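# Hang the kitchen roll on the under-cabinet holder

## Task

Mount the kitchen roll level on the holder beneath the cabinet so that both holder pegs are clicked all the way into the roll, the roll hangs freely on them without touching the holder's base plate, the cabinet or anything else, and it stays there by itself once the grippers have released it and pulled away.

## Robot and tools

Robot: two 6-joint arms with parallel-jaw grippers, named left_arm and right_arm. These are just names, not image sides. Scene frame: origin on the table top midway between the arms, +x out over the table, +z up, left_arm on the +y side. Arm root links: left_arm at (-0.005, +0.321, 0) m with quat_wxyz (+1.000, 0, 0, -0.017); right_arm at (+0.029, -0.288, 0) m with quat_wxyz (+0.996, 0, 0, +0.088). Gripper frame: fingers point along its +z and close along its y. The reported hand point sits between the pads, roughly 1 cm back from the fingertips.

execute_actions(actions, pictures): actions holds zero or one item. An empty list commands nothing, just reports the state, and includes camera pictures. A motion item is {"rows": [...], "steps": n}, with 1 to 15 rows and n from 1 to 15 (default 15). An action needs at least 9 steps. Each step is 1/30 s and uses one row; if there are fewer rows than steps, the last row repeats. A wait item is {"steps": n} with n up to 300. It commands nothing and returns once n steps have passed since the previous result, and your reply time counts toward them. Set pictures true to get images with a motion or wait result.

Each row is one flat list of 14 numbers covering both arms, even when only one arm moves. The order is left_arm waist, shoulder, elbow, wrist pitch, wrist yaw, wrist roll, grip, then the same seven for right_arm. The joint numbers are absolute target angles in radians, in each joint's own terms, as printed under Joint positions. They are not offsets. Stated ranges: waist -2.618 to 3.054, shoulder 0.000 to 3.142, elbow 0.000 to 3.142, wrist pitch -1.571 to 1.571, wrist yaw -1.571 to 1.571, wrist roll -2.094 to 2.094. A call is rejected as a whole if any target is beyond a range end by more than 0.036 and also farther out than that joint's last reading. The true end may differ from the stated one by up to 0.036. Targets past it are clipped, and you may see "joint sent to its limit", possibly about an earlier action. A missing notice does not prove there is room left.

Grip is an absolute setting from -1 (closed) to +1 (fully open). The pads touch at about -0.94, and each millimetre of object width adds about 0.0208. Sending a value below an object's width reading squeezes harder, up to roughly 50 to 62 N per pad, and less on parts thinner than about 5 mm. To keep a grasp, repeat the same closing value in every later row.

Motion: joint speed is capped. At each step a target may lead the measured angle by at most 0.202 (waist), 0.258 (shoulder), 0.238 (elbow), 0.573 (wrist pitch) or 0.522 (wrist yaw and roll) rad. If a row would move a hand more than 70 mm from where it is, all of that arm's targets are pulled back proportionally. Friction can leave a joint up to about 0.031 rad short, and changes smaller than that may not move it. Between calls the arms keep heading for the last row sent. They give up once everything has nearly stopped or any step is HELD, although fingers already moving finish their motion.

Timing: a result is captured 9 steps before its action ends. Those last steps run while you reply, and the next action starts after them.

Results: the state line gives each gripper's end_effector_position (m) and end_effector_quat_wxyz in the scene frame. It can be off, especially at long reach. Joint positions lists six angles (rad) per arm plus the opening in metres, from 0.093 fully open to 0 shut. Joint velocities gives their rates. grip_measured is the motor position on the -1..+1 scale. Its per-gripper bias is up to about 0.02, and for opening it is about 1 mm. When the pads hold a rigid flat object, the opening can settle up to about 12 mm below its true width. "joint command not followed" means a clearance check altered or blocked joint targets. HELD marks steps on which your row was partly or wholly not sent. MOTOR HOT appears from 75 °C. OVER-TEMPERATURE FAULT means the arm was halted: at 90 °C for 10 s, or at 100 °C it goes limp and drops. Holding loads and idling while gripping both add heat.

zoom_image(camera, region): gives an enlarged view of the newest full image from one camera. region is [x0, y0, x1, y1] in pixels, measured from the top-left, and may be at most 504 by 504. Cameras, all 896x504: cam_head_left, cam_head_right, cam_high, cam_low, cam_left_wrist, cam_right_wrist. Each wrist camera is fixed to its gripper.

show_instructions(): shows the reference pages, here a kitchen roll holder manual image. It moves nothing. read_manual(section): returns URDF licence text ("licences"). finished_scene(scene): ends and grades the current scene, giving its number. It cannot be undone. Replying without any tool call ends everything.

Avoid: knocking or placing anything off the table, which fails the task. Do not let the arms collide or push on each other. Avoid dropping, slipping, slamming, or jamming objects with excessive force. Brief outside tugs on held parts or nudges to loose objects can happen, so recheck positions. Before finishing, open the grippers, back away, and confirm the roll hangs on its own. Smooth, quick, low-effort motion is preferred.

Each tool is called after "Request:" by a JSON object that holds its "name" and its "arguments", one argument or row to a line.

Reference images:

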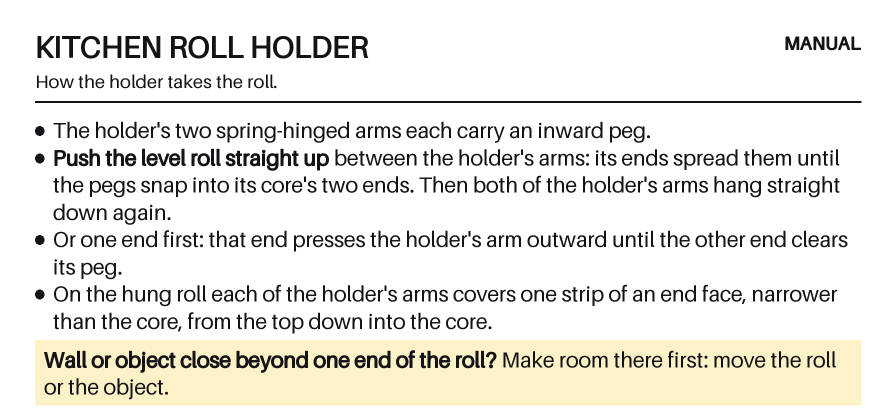

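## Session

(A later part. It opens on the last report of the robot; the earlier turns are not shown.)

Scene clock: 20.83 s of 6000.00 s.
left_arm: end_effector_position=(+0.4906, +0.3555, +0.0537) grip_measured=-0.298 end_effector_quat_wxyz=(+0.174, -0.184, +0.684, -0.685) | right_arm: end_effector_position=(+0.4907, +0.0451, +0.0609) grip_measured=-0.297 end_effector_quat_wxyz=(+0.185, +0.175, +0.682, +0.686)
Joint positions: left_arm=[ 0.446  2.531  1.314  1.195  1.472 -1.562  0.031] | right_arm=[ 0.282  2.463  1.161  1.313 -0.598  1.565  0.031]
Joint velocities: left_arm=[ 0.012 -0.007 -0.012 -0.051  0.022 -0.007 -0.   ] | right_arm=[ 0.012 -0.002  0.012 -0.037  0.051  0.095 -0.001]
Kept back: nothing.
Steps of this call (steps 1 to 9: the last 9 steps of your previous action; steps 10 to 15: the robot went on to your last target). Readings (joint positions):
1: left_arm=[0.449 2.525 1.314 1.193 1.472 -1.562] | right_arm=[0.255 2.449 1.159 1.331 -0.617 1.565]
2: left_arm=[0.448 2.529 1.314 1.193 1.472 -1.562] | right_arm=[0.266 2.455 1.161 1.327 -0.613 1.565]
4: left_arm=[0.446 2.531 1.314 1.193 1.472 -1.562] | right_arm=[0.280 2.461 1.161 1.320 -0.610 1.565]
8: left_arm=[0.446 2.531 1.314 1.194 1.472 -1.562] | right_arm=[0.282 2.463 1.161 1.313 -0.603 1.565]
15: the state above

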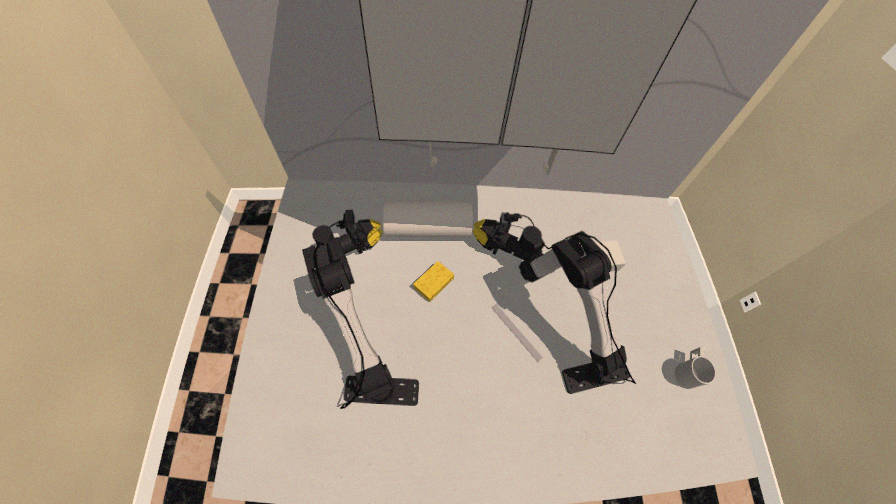

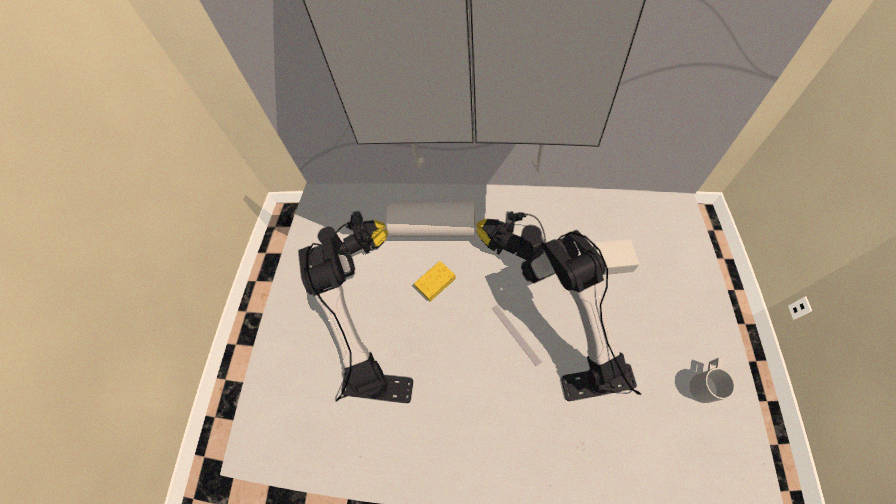

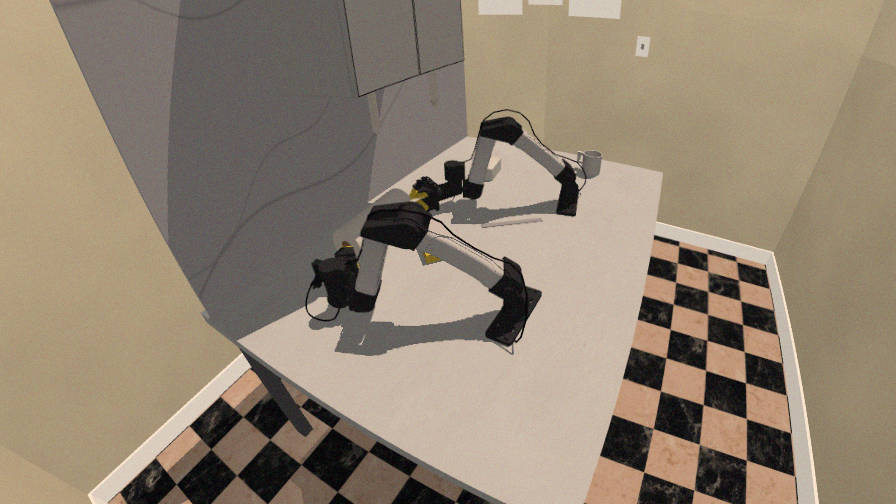

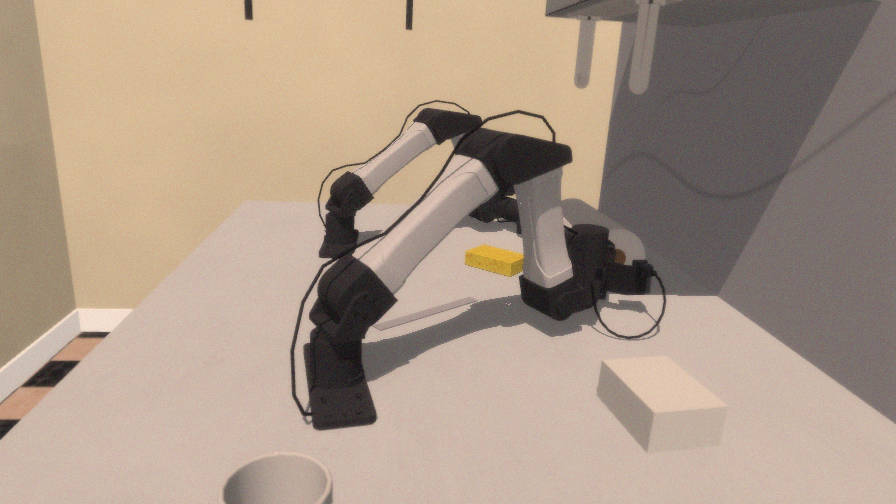

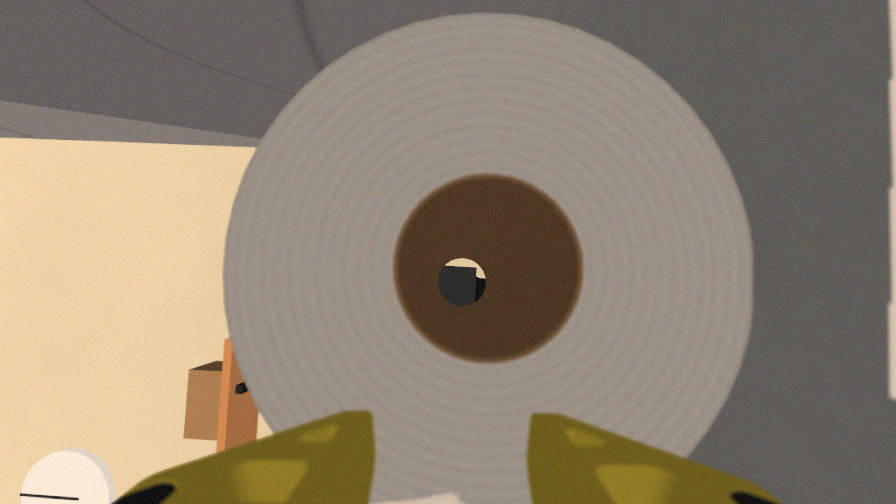

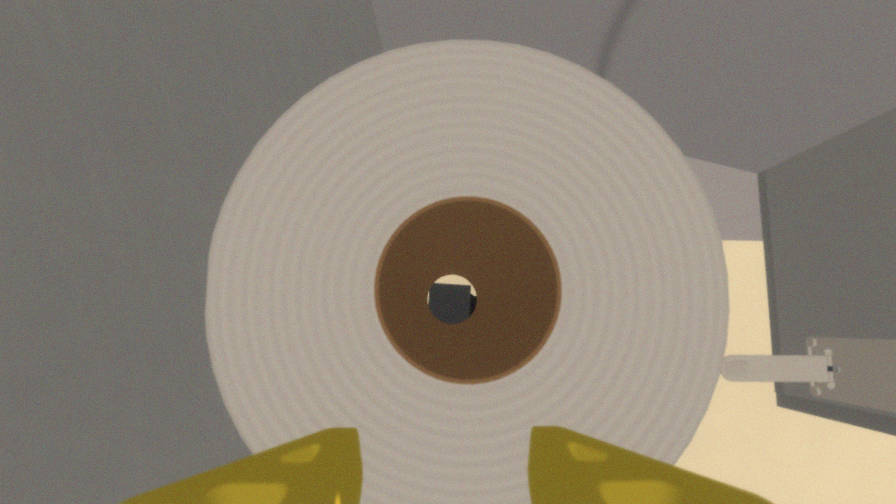

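Request:
{"name": "execute_actions", "arguments": {
  "actions": [
    {"rows":[[0.44,2.53,1.36,1.21,1.466,-1.57,-0.3,0.278,2.495,1.2,1.3,-0.59,1.57,-0.3],[0.44,2.53,1.36,1.21,1.466,-1.57,-0.3,0.278,2.51,1.21,1.3,-0.59,1.57,-0.3]],"steps":12}
  ]
}}

Request:
{"name": "execute_actions", "arguments": {
  "actions": [
    {"rows":[[0.43,2.53,1.36,1.21,1.466,-1.57,-0.3,0.285,2.51,1.21,1.3,-0.59,1.57,-0.3],[0.42,2.53,1.36,1.21,1.466,-1.57,-0.3,0.29,2.51,1.21,1.3,-0.59,1.57,-0.3],[0.42,2.53,1.36,1.21,1.466,-1.57,-0.3,0.295,2.51,1.21,1.3,-0.59,1.57,-0.3],[0.41,2.53,1.36,1.21,1.47,-1.57,-0.3,0.3,2.51,1.21,1.3,-0.59,1.57,-0.3],[0.41,2.53,1.36,1.21,1.47,-1.57,-0.3,0.3,2.51,1.21,1.3,-0.6,1.57,-0.3],[0.4,2.53,1.36,1.21,1.48,-1.57,-0.3,0.31,2.51,1.21,1.3,-0.61,1.57,-0.3],[0.4,2.53,1.36,1.21,1.49,-1.57,-0.3,0.31,2.51,1.21,1.3,-0.62,1.57,-0.3],[0.39,2.53,1.36,1.21,1.5,-1.57,-0.3,0.32,2.51,1.21,1.3,-0.63,1.57,-0.3]]}
  ]
}}

Request:
{"name": "execute_actions", "arguments": {
  "actions": [
    {"steps":15}
  ],
  "pictures": true
}}

Scene clock: 21.70 s of 6000.00 s.
left_arm: end_effector_position=(+0.4936, +0.3568, +0.0570) grip_measured=-0.298 end_effector_quat_wxyz=(+0.179, -0.178, +0.684, -0.684) | right_arm: end_effector_position=(+0.4941, +0.0466, +0.0604) grip_measured=-0.297 end_effector_quat_wxyz=(+0.187, +0.174, +0.680, +0.687)
Joint positions: left_arm=[ 0.446  2.532  1.33   1.195  1.472 -1.562  0.031] | right_arm=[ 0.282  2.477  1.18   1.313 -0.596  1.565  0.031]
Joint velocities: left_arm=[ 0.002 -0.007  0.173  0.022  0.095 -0.037 -0.   ] | right_arm=[ 0.007  0.173  0.222  0.051  0.066 -0.022 -0.   ]
Steps of this call (steps 1 to 15: the robot went on to your last target; steps 16 to 23: nothing new was sent; steps 24 to 26: the first 3 steps of this action). Readings (joint positions):
24: left_arm=[0.446 2.531 1.317 1.195 1.472 -1.562] | right_arm=[0.282 2.465 1.163 1.313 -0.596 1.565]
25: left_arm=[0.446 2.532 1.324 1.195 1.472 -1.562] | right_arm=[0.282 2.470 1.171 1.313 -0.596 1.565]
26: the state above

Scene clock: 22.20 s of 6000.00 s.
left_arm: end_effector_position=(+0.4963, +0.3460, +0.0595) grip_measured=-0.298 end_effector_quat_wxyz=(+0.176, -0.167, +0.687, -0.685) | right_arm: end_effector_position=(+0.4935, +0.0491, +0.0554) grip_measured=-0.297 end_effector_quat_wxyz=(+0.184, +0.175, +0.682, +0.686)
Joint positions: left_arm=[ 0.423  2.532  1.339  1.198  1.471 -1.562  0.031] | right_arm=[ 0.287  2.491  1.188  1.312 -0.596  1.565  0.031]
Joint velocities: left_arm=[-0.188  0.002 -0.017 -0.037  0.066  0.022  0.   ] | right_arm=[ 0.076 -0.007 -0.012 -0.095 -0.037  0.007 -0.001]
Steps of this call (steps 1 to 9: the last 9 steps of your previous action; steps 10 to 15: the first 6 steps of this action). Readings (joint positions):
10: left_arm=[0.445 2.532 1.339 1.198 1.472 -1.562] | right_arm=[0.282 2.491 1.188 1.312 -0.596 1.565]
11: left_arm=[0.443 2.532 1.339 1.198 1.471 -1.562] | right_arm=[0.282 2.491 1.188 1.312 -0.596 1.565]
13: left_arm=[0.435 2.532 1.339 1.198 1.471 -1.562] | right_arm=[0.283 2.491 1.188 1.312 -0.595 1.565]
15: the state above

Scene clock: 22.70 s of 6000.00 s.
left_arm: end_effector_position=(+0.4970, +0.3413, +0.0595) grip_measured=-0.298 end_effector_quat_wxyz=(+0.174, -0.164, +0.688, -0.686) | right_arm: end_effector_position=(+0.4915, +0.0518, +0.0554) grip_measured=-0.297 end_effector_quat_wxyz=(+0.181, +0.172, +0.683, +0.687)
Joint positions: left_arm=[ 0.413  2.532  1.339  1.198  1.468 -1.562  0.031] | right_arm=[ 0.292  2.491  1.188  1.312 -0.598  1.565  0.031]
Joint velocities: left_arm=[-0.007 -0.002  0.007  0.007 -0.022 -0.051 -0.   ] | right_arm=[ 0.007 -0.012 -0.002  0.007 -0.022 -0.125 -0.001]
Kept back: nothing.
Steps of this call (steps 1 to 9: the last 9 steps of your previous action; steps 10 to 15: the robot went on to your last target). Readings (joint positions):
1: left_arm=[0.416 2.532 1.339 1.198 1.472 -1.562] | right_arm=[0.290 2.491 1.188 1.312 -0.598 1.565]
2: left_arm=[0.412 2.532 1.339 1.198 1.470 -1.562] | right_arm=[0.292 2.491 1.188 1.312 -0.598 1.565]
4: left_arm=[0.413 2.532 1.339 1.198 1.468 -1.562] | right_arm=[0.292 2.491 1.188 1.312 -0.598 1.565]
8: left_arm=[0.413 2.532 1.339 1.198 1.468 -1.562] | right_arm=[0.292 2.491 1.188 1.312 -0.598 1.565]
15: the state above
All arms were judged still, so your last target was given up. Only a new action makes them travel on or press farther. Fingers that are still opening or closing keep moving.

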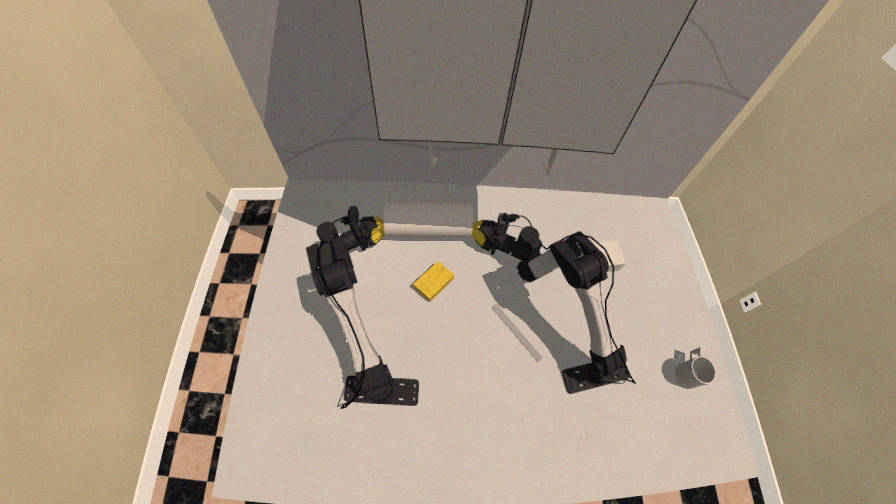

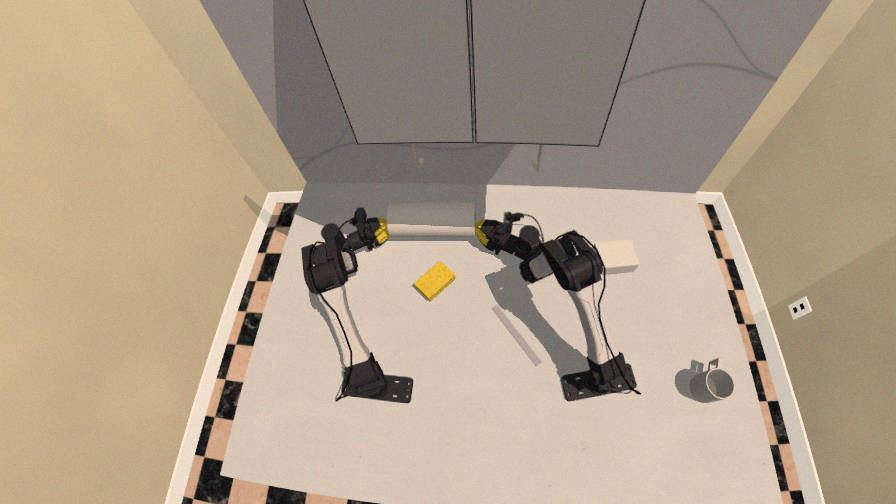

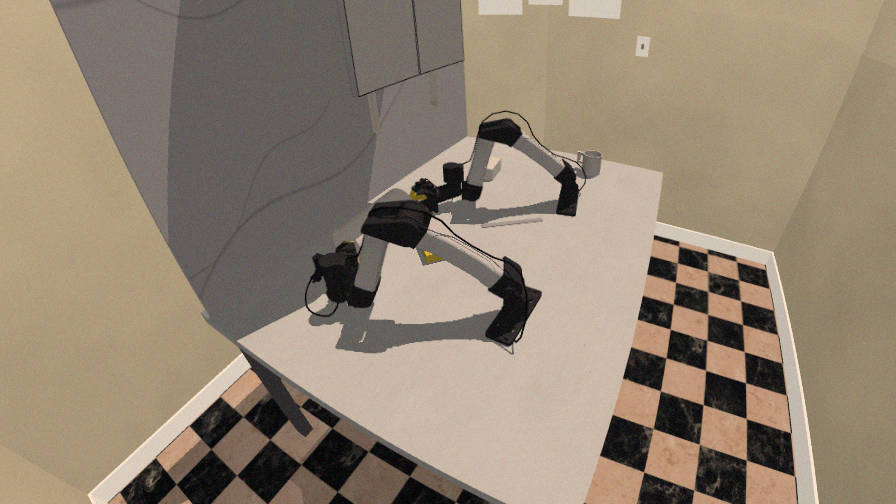

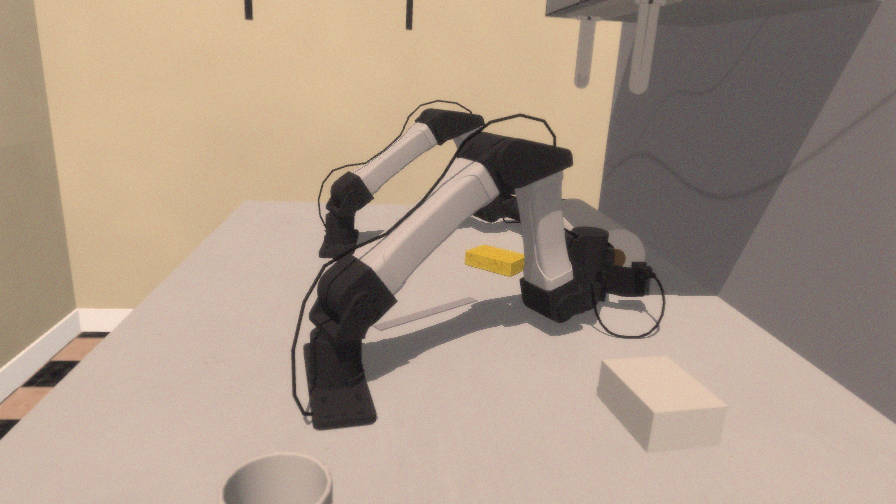

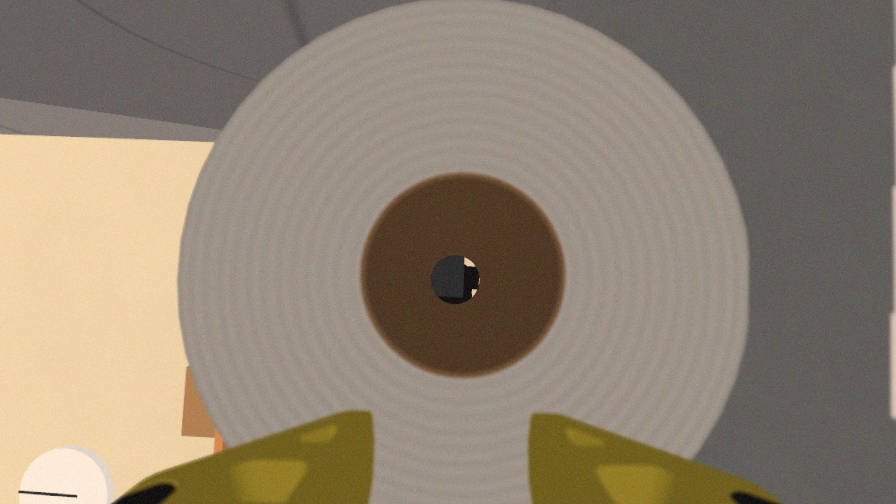

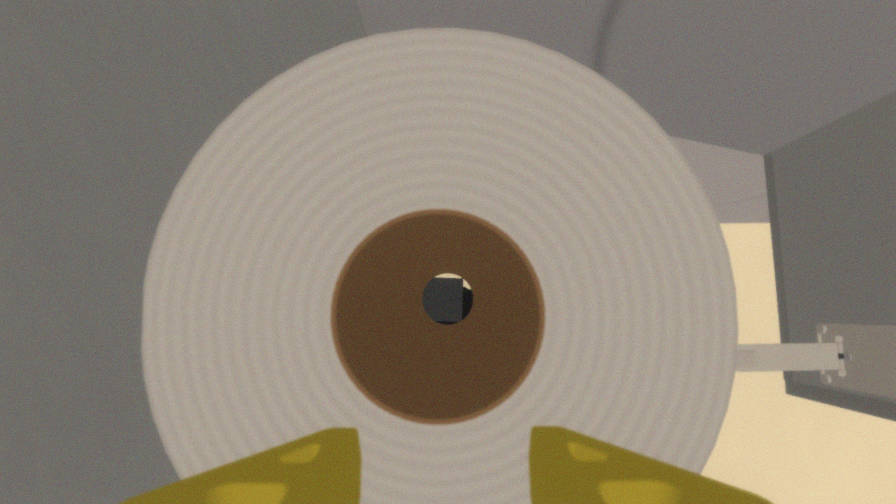

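Request:
{"name": "execute_actions", "arguments": {
  "actions": [
    {"rows":[[0.38,2.53,1.35,1.21,1.51,-1.57,-0.3,0.33,2.5,1.2,1.31,-0.64,1.57,-0.3],[0.37,2.53,1.35,1.21,1.525,-1.57,-0.3,0.34,2.49,1.2,1.31,-0.655,1.57,-0.3],[0.355,2.52,1.34,1.21,1.54,-1.57,-0.3,0.35,2.49,1.19,1.32,-0.67,1.57,-0.3],[0.343,2.52,1.34,1.21,1.558,-1.57,-0.3,0.362,2.48,1.19,1.32,-0.688,1.57,-0.3]],"steps":9}
  ]
}}

Request:
{"name": "execute_actions", "arguments": {
  "actions": [
    {"rows":[[0.336,2.498,1.326,1.203,1.551,-1.57,-0.3,0.355,2.456,1.175,1.311,-0.695,1.57,-0.3],[0.328,2.476,1.311,1.195,1.543,-1.57,-0.3,0.347,2.432,1.16,1.302,-0.703,1.57,-0.3],[0.321,2.454,1.297,1.188,1.536,-1.57,-0.3,0.34,2.408,1.144,1.293,-0.71,1.57,-0.3],[0.313,2.432,1.282,1.18,1.528,-1.57,-0.3,0.332,2.384,1.129,1.284,-0.718,1.57,-0.3],[0.306,2.41,1.268,1.173,1.521,-1.57,-0.3,0.325,2.36,1.114,1.275,-0.725,1.57,-0.3],[0.299,2.388,1.253,1.165,1.514,-1.57,-0.3,0.317,2.336,1.099,1.266,-0.733,1.57,-0.3],[0.291,2.366,1.239,1.158,1.506,-1.57,-0.3,0.31,2.312,1.083,1.257,-0.74,1.57,-0.3],[0.284,2.344,1.224,1.15,1.499,-1.57,-0.3,0.302,2.288,1.068,1.248,-0.748,1.57,-0.3],[0.276,2.322,1.21,1.143,1.491,-1.57,-0.3,0.295,2.264,1.053,1.239,-0.755,1.57,-0.3],[0.269,2.3,1.195,1.135,1.484,-1.57,-0.3,0.288,2.24,1.038,1.23,-0.763,1.57,-0.3]],"steps":10}
  ]
}}

Request:
{"name": "execute_actions", "arguments": {
  "actions": [
    {"steps":45}
  ],
  "pictures": true
}}

Scene clock: 23.80 s of 6000.00 s.
left_arm: end_effector_position=(+0.4970, +0.3413, +0.0595) grip_measured=-0.298 end_effector_quat_wxyz=(+0.174, -0.164, +0.688, -0.686) | right_arm: end_effector_position=(+0.4915, +0.0518, +0.0554) grip_measured=-0.297 end_effector_quat_wxyz=(+0.181, +0.172, +0.683, +0.687)
Joint positions: left_arm=[ 0.413  2.532  1.339  1.198  1.468 -1.562  0.031] | right_arm=[ 0.292  2.491  1.188  1.312 -0.598  1.565  0.031]
Joint velocities: left_arm=[ 0.002 -0.002 -0.007  0.007 -0.022 -0.022 -0.001] | right_arm=[-0.007  0.002  0.002 -0.051  0.037  0.007  0.   ]
Kept back: the last 9 steps of this action.
Steps of this call (steps 1 to 33: nothing new was sent). Readings (joint positions):
1: left_arm=[0.413 2.532 1.339 1.198 1.468 -1.562] | right_arm=[0.292 2.491 1.188 1.312 -0.598 1.565]
2: left_arm=[0.413 2.532 1.339 1.198 1.468 -1.562] | right_arm=[0.292 2.491 1.188 1.312 -0.598 1.565]
4: left_arm=[0.413 2.532 1.339 1.198 1.468 -1.562] | right_arm=[0.292 2.491 1.188 1.312 -0.598 1.565]
8: left_arm=[0.413 2.532 1.339 1.198 1.468 -1.562] | right_arm=[0.292 2.491 1.188 1.312 -0.598 1.565]
33: the state above

Scene clock: 24.13 s of 6000.00 s.
left_arm: end_effector_position=(+0.4969, +0.3397, +0.0600) grip_measured=-0.298 end_effector_quat_wxyz=(+0.172, -0.163, +0.688, -0.686) | right_arm: end_effector_position=(+0.4888, +0.0544, +0.0563) grip_measured=-0.297 end_effector_quat_wxyz=(+0.177, +0.167, +0.683, +0.688)
Joint positions: left_arm=[ 0.41   2.531  1.339  1.198  1.469 -1.563  0.031] | right_arm=[ 0.296  2.489  1.188  1.314 -0.606  1.565  0.031]
Joint velocities: left_arm=[-0.017 -0.032  0.002  0.007 -0.007 -0.081 -0.001] | right_arm=[-0.012 -0.056 -0.037 -0.11  -0.11  -0.022  0.   ]
Steps of this call (steps 1 to 9: the last 9 steps of your previous action; step 10: the first step of this action). Readings (joint positions):
10: the state above

Scene clock: 25.63 s of 6000.00 s.
left_arm: end_effector_position=(+0.4909, +0.3026, +0.1214) grip_measured=-0.298 end_effector_quat_wxyz=(+0.180, -0.159, +0.687, -0.686) | right_arm: end_effector_position=(+0.4803, +0.0182, +0.1163) grip_measured=-0.297 end_effector_quat_wxyz=(+0.177, +0.165, +0.683, +0.689)
Joint positions: left_arm=[ 0.336  2.31   1.216  1.12   1.389 -1.568  0.031] | right_arm=[ 0.225  2.248  1.049  1.217 -0.681  1.568  0.031]
Joint velocities: left_arm=[-0.002 -0.012 -0.017  0.007 -0.081  0.022 -0.002] | right_arm=[ 0.017  0.002  0.002  0.037  0.051 -0.051 -0.003]
Kept back: nothing.
Steps of this call (steps 1 to 9: the last 9 steps of your previous action; steps 10 to 45: the robot went on to your last target). Readings (joint positions):
1: left_arm=[0.409 2.527 1.338 1.194 1.467 -1.563] | right_arm=[0.296 2.483 1.184 1.310 -0.609 1.565]
2: left_arm=[0.407 2.518 1.332 1.187 1.462 -1.563] | right_arm=[0.296 2.471 1.171 1.302 -0.612 1.565]
4: left_arm=[0.398 2.485 1.309 1.173 1.449 -1.563] | right_arm=[0.291 2.433 1.137 1.283 -0.625 1.567]
8: left_arm=[0.368 2.391 1.255 1.149 1.421 -1.564] | right_arm=[0.260 2.333 1.076 1.253 -0.654 1.568]
45: the state above
All arms were judged still, so your last target was given up. Only a new action makes them travel on or press farther. Fingers that are still opening or closing keep moving.

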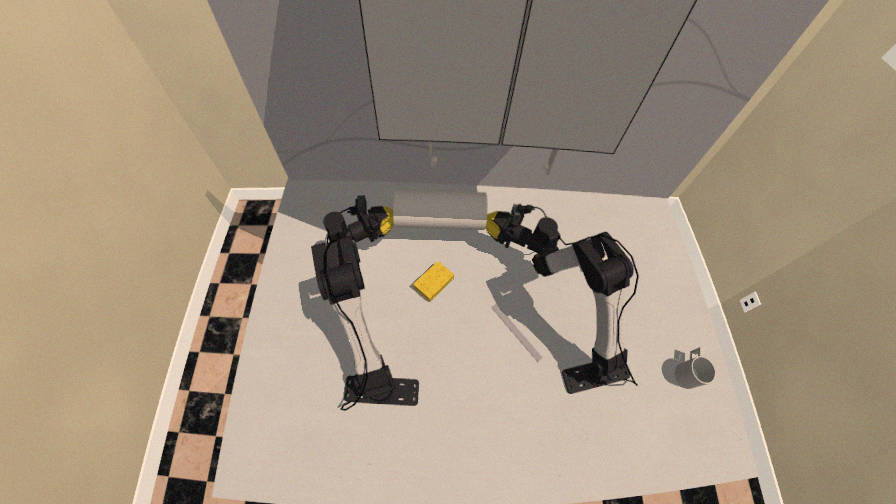

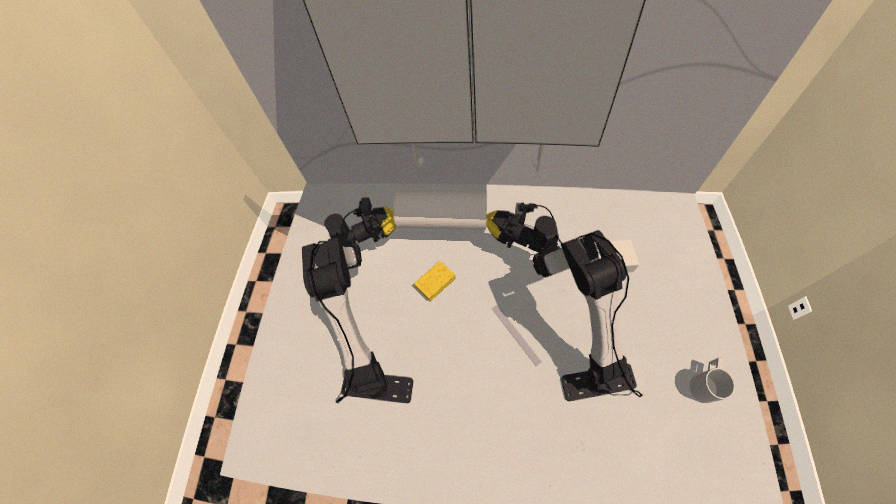

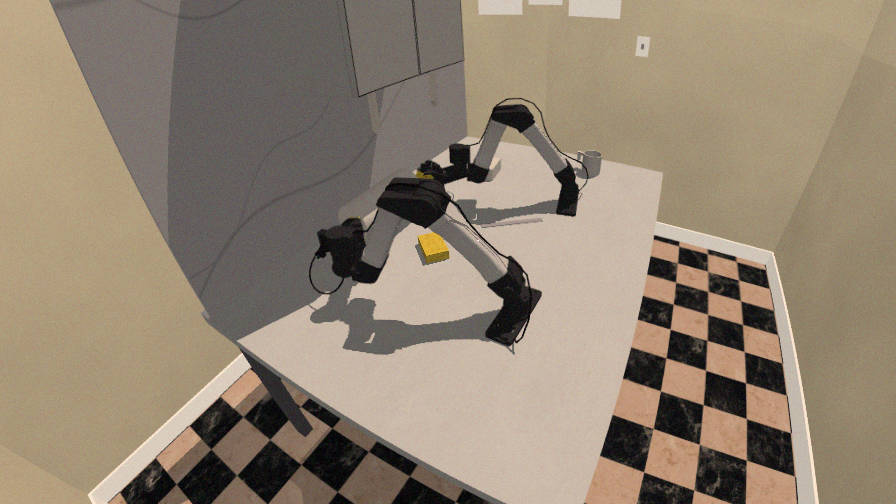

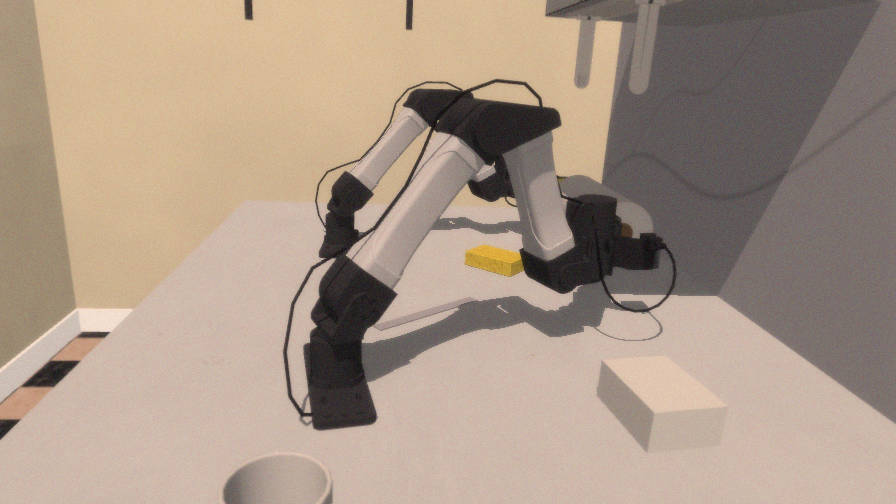

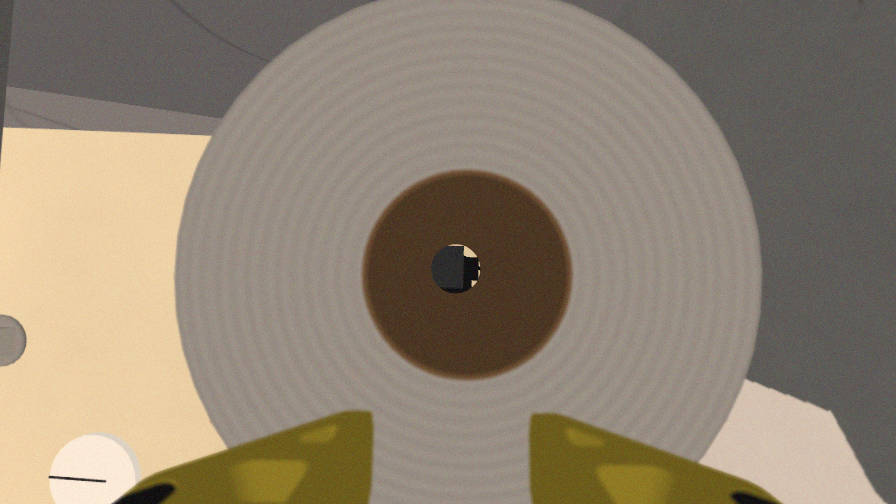

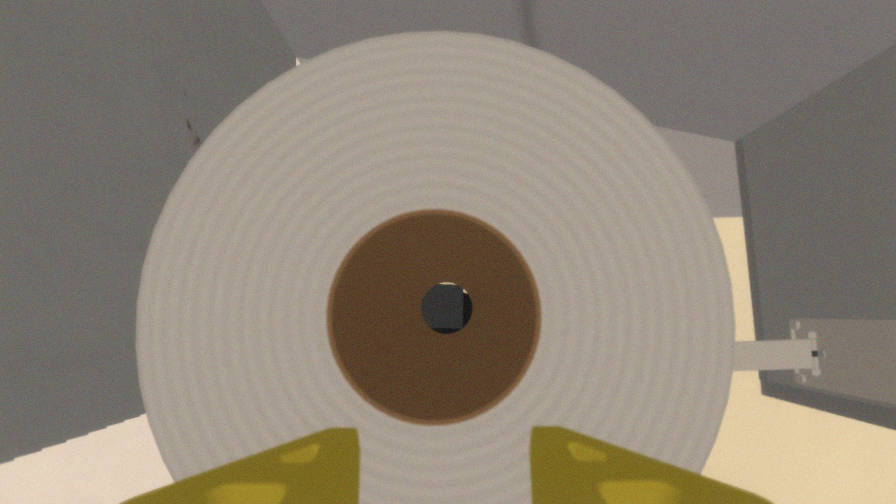

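Request:
{"name": "execute_actions", "arguments": {
  "actions": [
    {"rows":[[0.258,2.276,1.188,1.118,1.474,-1.57,-0.3,0.277,2.213,1.03,1.21,-0.774,1.57,-0.3],[0.248,2.252,1.181,1.1,1.464,-1.57,-0.3,0.266,2.186,1.023,1.19,-0.786,1.57,-0.3],[0.237,2.228,1.174,1.083,1.454,-1.57,-0.3,0.255,2.158,1.015,1.169,-0.797,1.57,-0.3],[0.227,2.204,1.167,1.065,1.443,-1.57,-0.3,0.244,2.131,1.008,1.149,-0.808,1.57,-0.3],[0.216,2.18,1.16,1.048,1.433,-1.57,-0.3,0.233,2.104,1.0,1.129,-0.82,1.57,-0.3],[0.206,2.156,1.153,1.031,1.423,-1.57,-0.3,0.222,2.077,0.993,1.109,-0.831,1.57,-0.3],[0.195,2.132,1.146,1.013,1.413,-1.57,-0.3,0.211,2.05,0.985,1.089,-0.842,1.57,-0.3],[0.185,2.108,1.139,0.996,1.403,-1.57,-0.3,0.2,2.022,0.978,1.068,-0.854,1.57,-0.3],[0.174,2.084,1.132,0.978,1.393,-1.57,-0.3,0.189,1.995,0.97,1.048,-0.865,1.57,-0.3],[0.163,2.06,1.125,0.961,1.382,-1.57,-0.3,0.178,1.968,0.963,1.028,-0.876,1.57,-0.3],[0.153,2.036,1.118,0.944,1.372,-1.57,-0.3,0.167,1.941,0.955,1.008,-0.888,1.57,-0.3],[0.142,2.012,1.111,0.926,1.362,-1.57,-0.3,0.156,1.914,0.948,0.988,-0.899,1.57,-0.3],[0.132,1.988,1.104,0.909,1.352,-1.57,-0.3,0.146,1.886,0.94,0.967,-0.91,1.57,-0.3],[0.121,1.964,1.097,0.891,1.342,-1.57,-0.3,0.135,1.859,0.933,0.947,-0.921,1.57,-0.3],[0.111,1.94,1.09,0.874,1.332,-1.57,-0.3,0.124,1.832,0.925,0.927,-0.933,1.57,-0.3]]}
  ]
}}

Request:
{"name": "execute_actions", "arguments": {
  "actions": [
    {"rows":[[0.1,1.916,1.083,0.857,1.321,-1.57,-0.3,0.113,1.805,0.918,0.907,-0.944,1.57,-0.3],[0.089,1.892,1.076,0.839,1.311,-1.57,-0.3,0.102,1.778,0.91,0.887,-0.955,1.57,-0.3],[0.079,1.868,1.069,0.822,1.301,-1.57,-0.3,0.091,1.75,0.903,0.866,-0.967,1.57,-0.3],[0.068,1.844,1.062,0.804,1.291,-1.57,-0.3,0.08,1.723,0.895,0.846,-0.978,1.57,-0.3],[0.058,1.82,1.055,0.787,1.281,-1.57,-0.3,0.069,1.696,0.888,0.826,-0.989,1.57,-0.3],[0.047,1.796,1.048,0.77,1.271,-1.57,-0.3,0.058,1.669,0.88,0.806,-1.0,1.57,-0.3],[0.037,1.772,1.041,0.752,1.26,-1.57,-0.3,0.047,1.642,0.873,0.786,-1.012,1.57,-0.3],[0.026,1.748,1.034,0.735,1.25,-1.57,-0.3,0.036,1.614,0.865,0.765,-1.023,1.57,-0.3],[0.016,1.724,1.027,0.717,1.24,-1.57,-0.3,0.025,1.587,0.858,0.745,-1.035,1.57,-0.3],[0.005,1.7,1.02,0.7,1.23,-1.57,-0.3,0.014,1.56,0.85,0.725,-1.046,1.57,-0.3]],"steps":10}
  ]
}}

Request:
{"name": "execute_actions", "arguments": {
  "actions": [
    {"steps":25}
  ],
  "pictures": true
}}

Scene clock: 27.53 s of 6000.00 s.
left_arm: end_effector_position=(+0.4875, +0.2892, +0.1339) grip_measured=-0.298 end_effector_quat_wxyz=(+0.170, -0.175, +0.686, -0.686) | right_arm: end_effector_position=(+0.4727, +0.0049, +0.1295) grip_measured=-0.297 end_effector_quat_wxyz=(+0.162, +0.171, +0.691, +0.683)
Joint positions: left_arm=[ 0.308  2.242  1.177  1.054  1.354 -1.568  0.031] | right_arm=[ 0.197  2.158  1.     1.14  -0.722  1.568  0.031]
Joint velocities: left_arm=[-0.286 -0.652 -0.232 -0.462 -0.198  0.007 -0.   ] | right_arm=[-0.344 -0.774 -0.222 -0.491 -0.3    0.022  0.001]
Steps of this call (steps 1 to 51: nothing new was sent; steps 52 to 57: the first 6 steps of this action). Readings (joint positions):
52: left_arm=[0.336 2.310 1.216 1.118 1.388 -1.568] | right_arm=[0.225 2.246 1.047 1.214 -0.682 1.568]
53: left_arm=[0.334 2.306 1.214 1.111 1.383 -1.568] | right_arm=[0.224 2.239 1.041 1.205 -0.687 1.568]
55: left_arm=[0.325 2.282 1.195 1.085 1.370 -1.568] | right_arm=[0.216 2.207 1.020 1.175 -0.702 1.568]
57: the state above

Scene clock: 27.87 s of 6000.00 s.
left_arm: end_effector_position=(+0.4669, +0.2326, +0.2166) grip_measured=-0.298 end_effector_quat_wxyz=(+0.180, -0.139, +0.687, -0.690) | right_arm: end_effector_position=(+0.4671, -0.0520, +0.2179) grip_measured=-0.297 end_effector_quat_wxyz=(+0.198, +0.162, +0.674, +0.693)
Joint positions: left_arm=[ 0.189  1.976  1.116  0.916  1.272 -1.569  0.031] | right_arm=[ 0.071  1.865  0.944  0.975 -0.809  1.568  0.031]
Joint velocities: left_arm=[-0.281 -0.681 -0.222 -0.476 -0.212  0.022 -0.001] | right_arm=[-0.3   -0.774 -0.232 -0.535 -0.344  0.037 -0.001]
Steps of this call (steps 1 to 9: the last 9 steps of your previous action; step 10: the first step of this action). Readings (joint positions):
10: the state above

Scene clock: 28.70 s of 6000.00 s.
left_arm: end_effector_position=(+0.4316, +0.1861, +0.2703) grip_measured=-0.298 end_effector_quat_wxyz=(+0.171, -0.163, +0.686, -0.688) | right_arm: end_effector_position=(+0.4240, -0.0981, +0.2685) grip_measured=-0.297 end_effector_quat_wxyz=(+0.176, +0.164, +0.685, +0.688)
Joint positions: left_arm=[ 0.073  1.711  1.037  0.685  1.133 -1.569  0.031] | right_arm=[-0.046  1.567  0.868  0.714 -0.956  1.568  0.031]
Joint velocities: left_arm=[-0.002  0.007  0.017 -0.081  0.007  0.007 -0.001] | right_arm=[-0.012 -0.007 -0.002 -0.051 -0.007 -0.037 -0.   ]
Kept back: nothing.
Steps of this call (steps 1 to 9: the last 9 steps of your previous action; steps 10 to 25: the robot went on to your last target). Readings (joint positions):
1: left_arm=[0.179 1.952 1.108 0.900 1.263 -1.569] | right_arm=[0.061 1.838 0.937 0.956 -0.818 1.568]
2: left_arm=[0.169 1.929 1.100 0.883 1.253 -1.569] | right_arm=[0.051 1.812 0.929 0.935 -0.829 1.568]
4: left_arm=[0.148 1.884 1.083 0.848 1.234 -1.569] | right_arm=[0.030 1.758 0.913 0.894 -0.850 1.568]
8: left_arm=[0.106 1.791 1.052 0.775 1.193 -1.569] | right_arm=[-0.013 1.651 0.883 0.811 -0.892 1.568]
25: the state above

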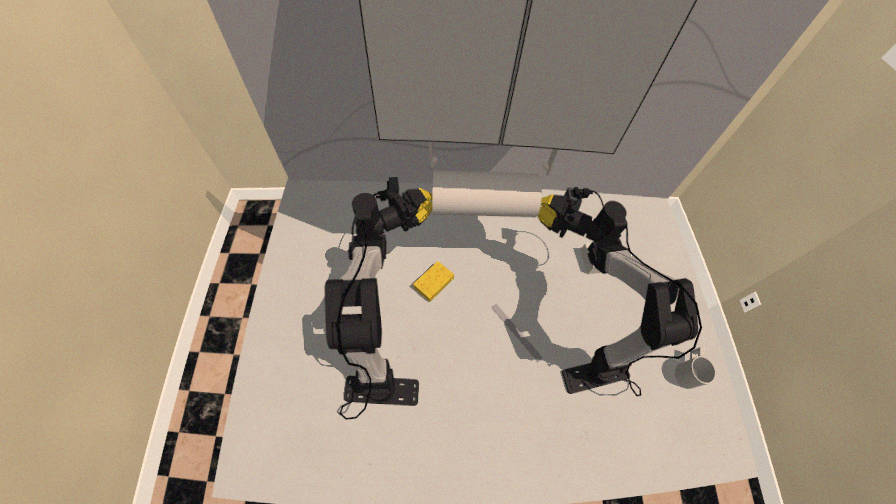

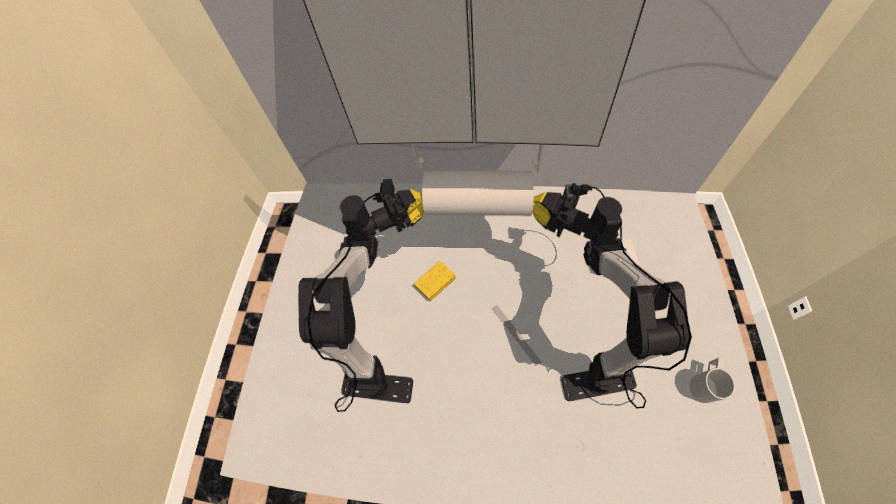

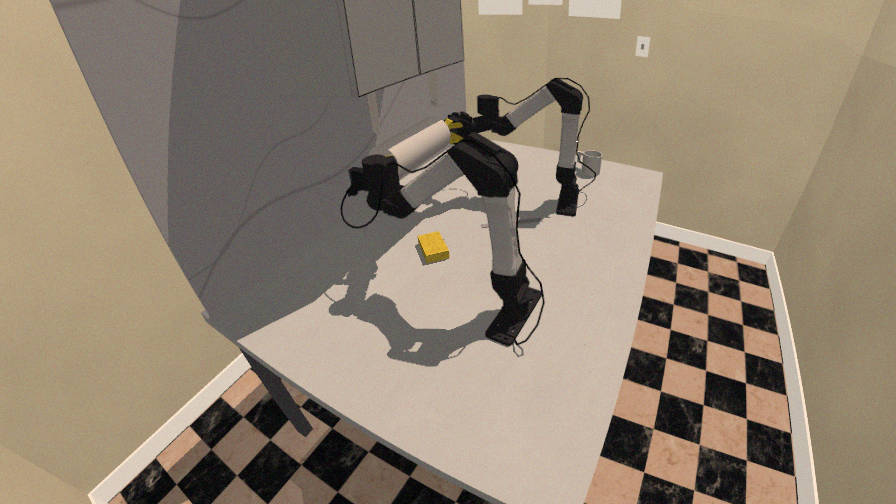

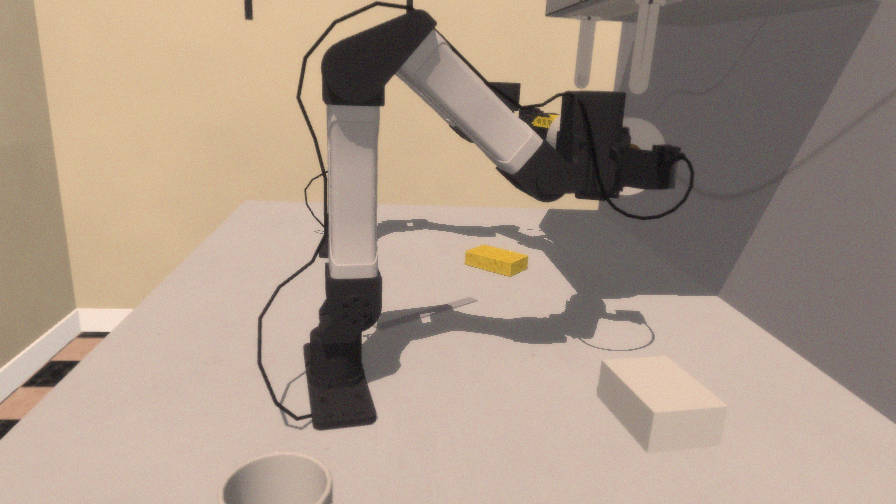

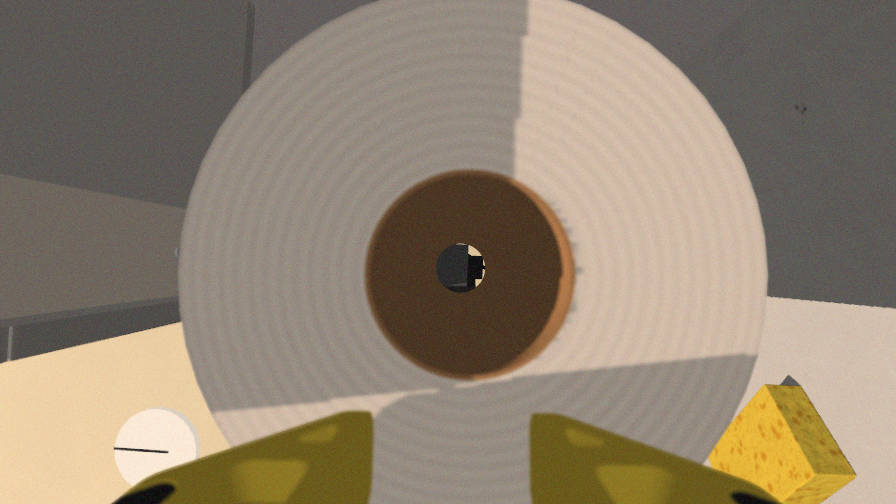

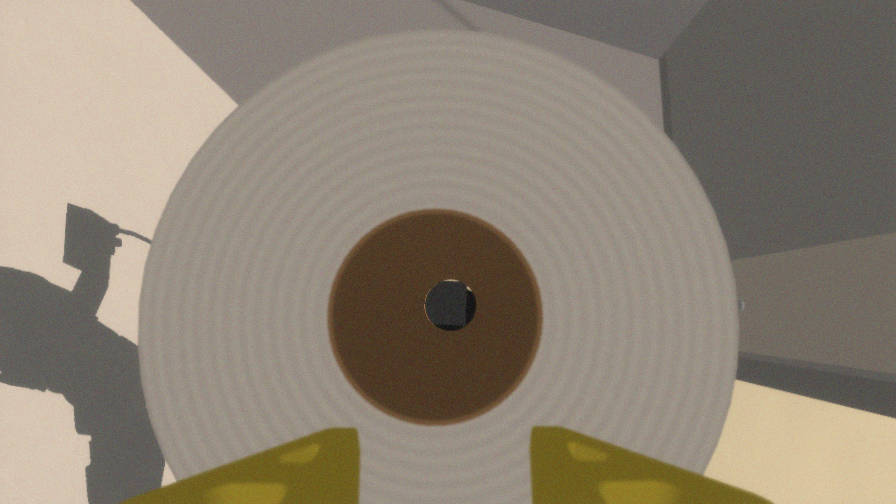

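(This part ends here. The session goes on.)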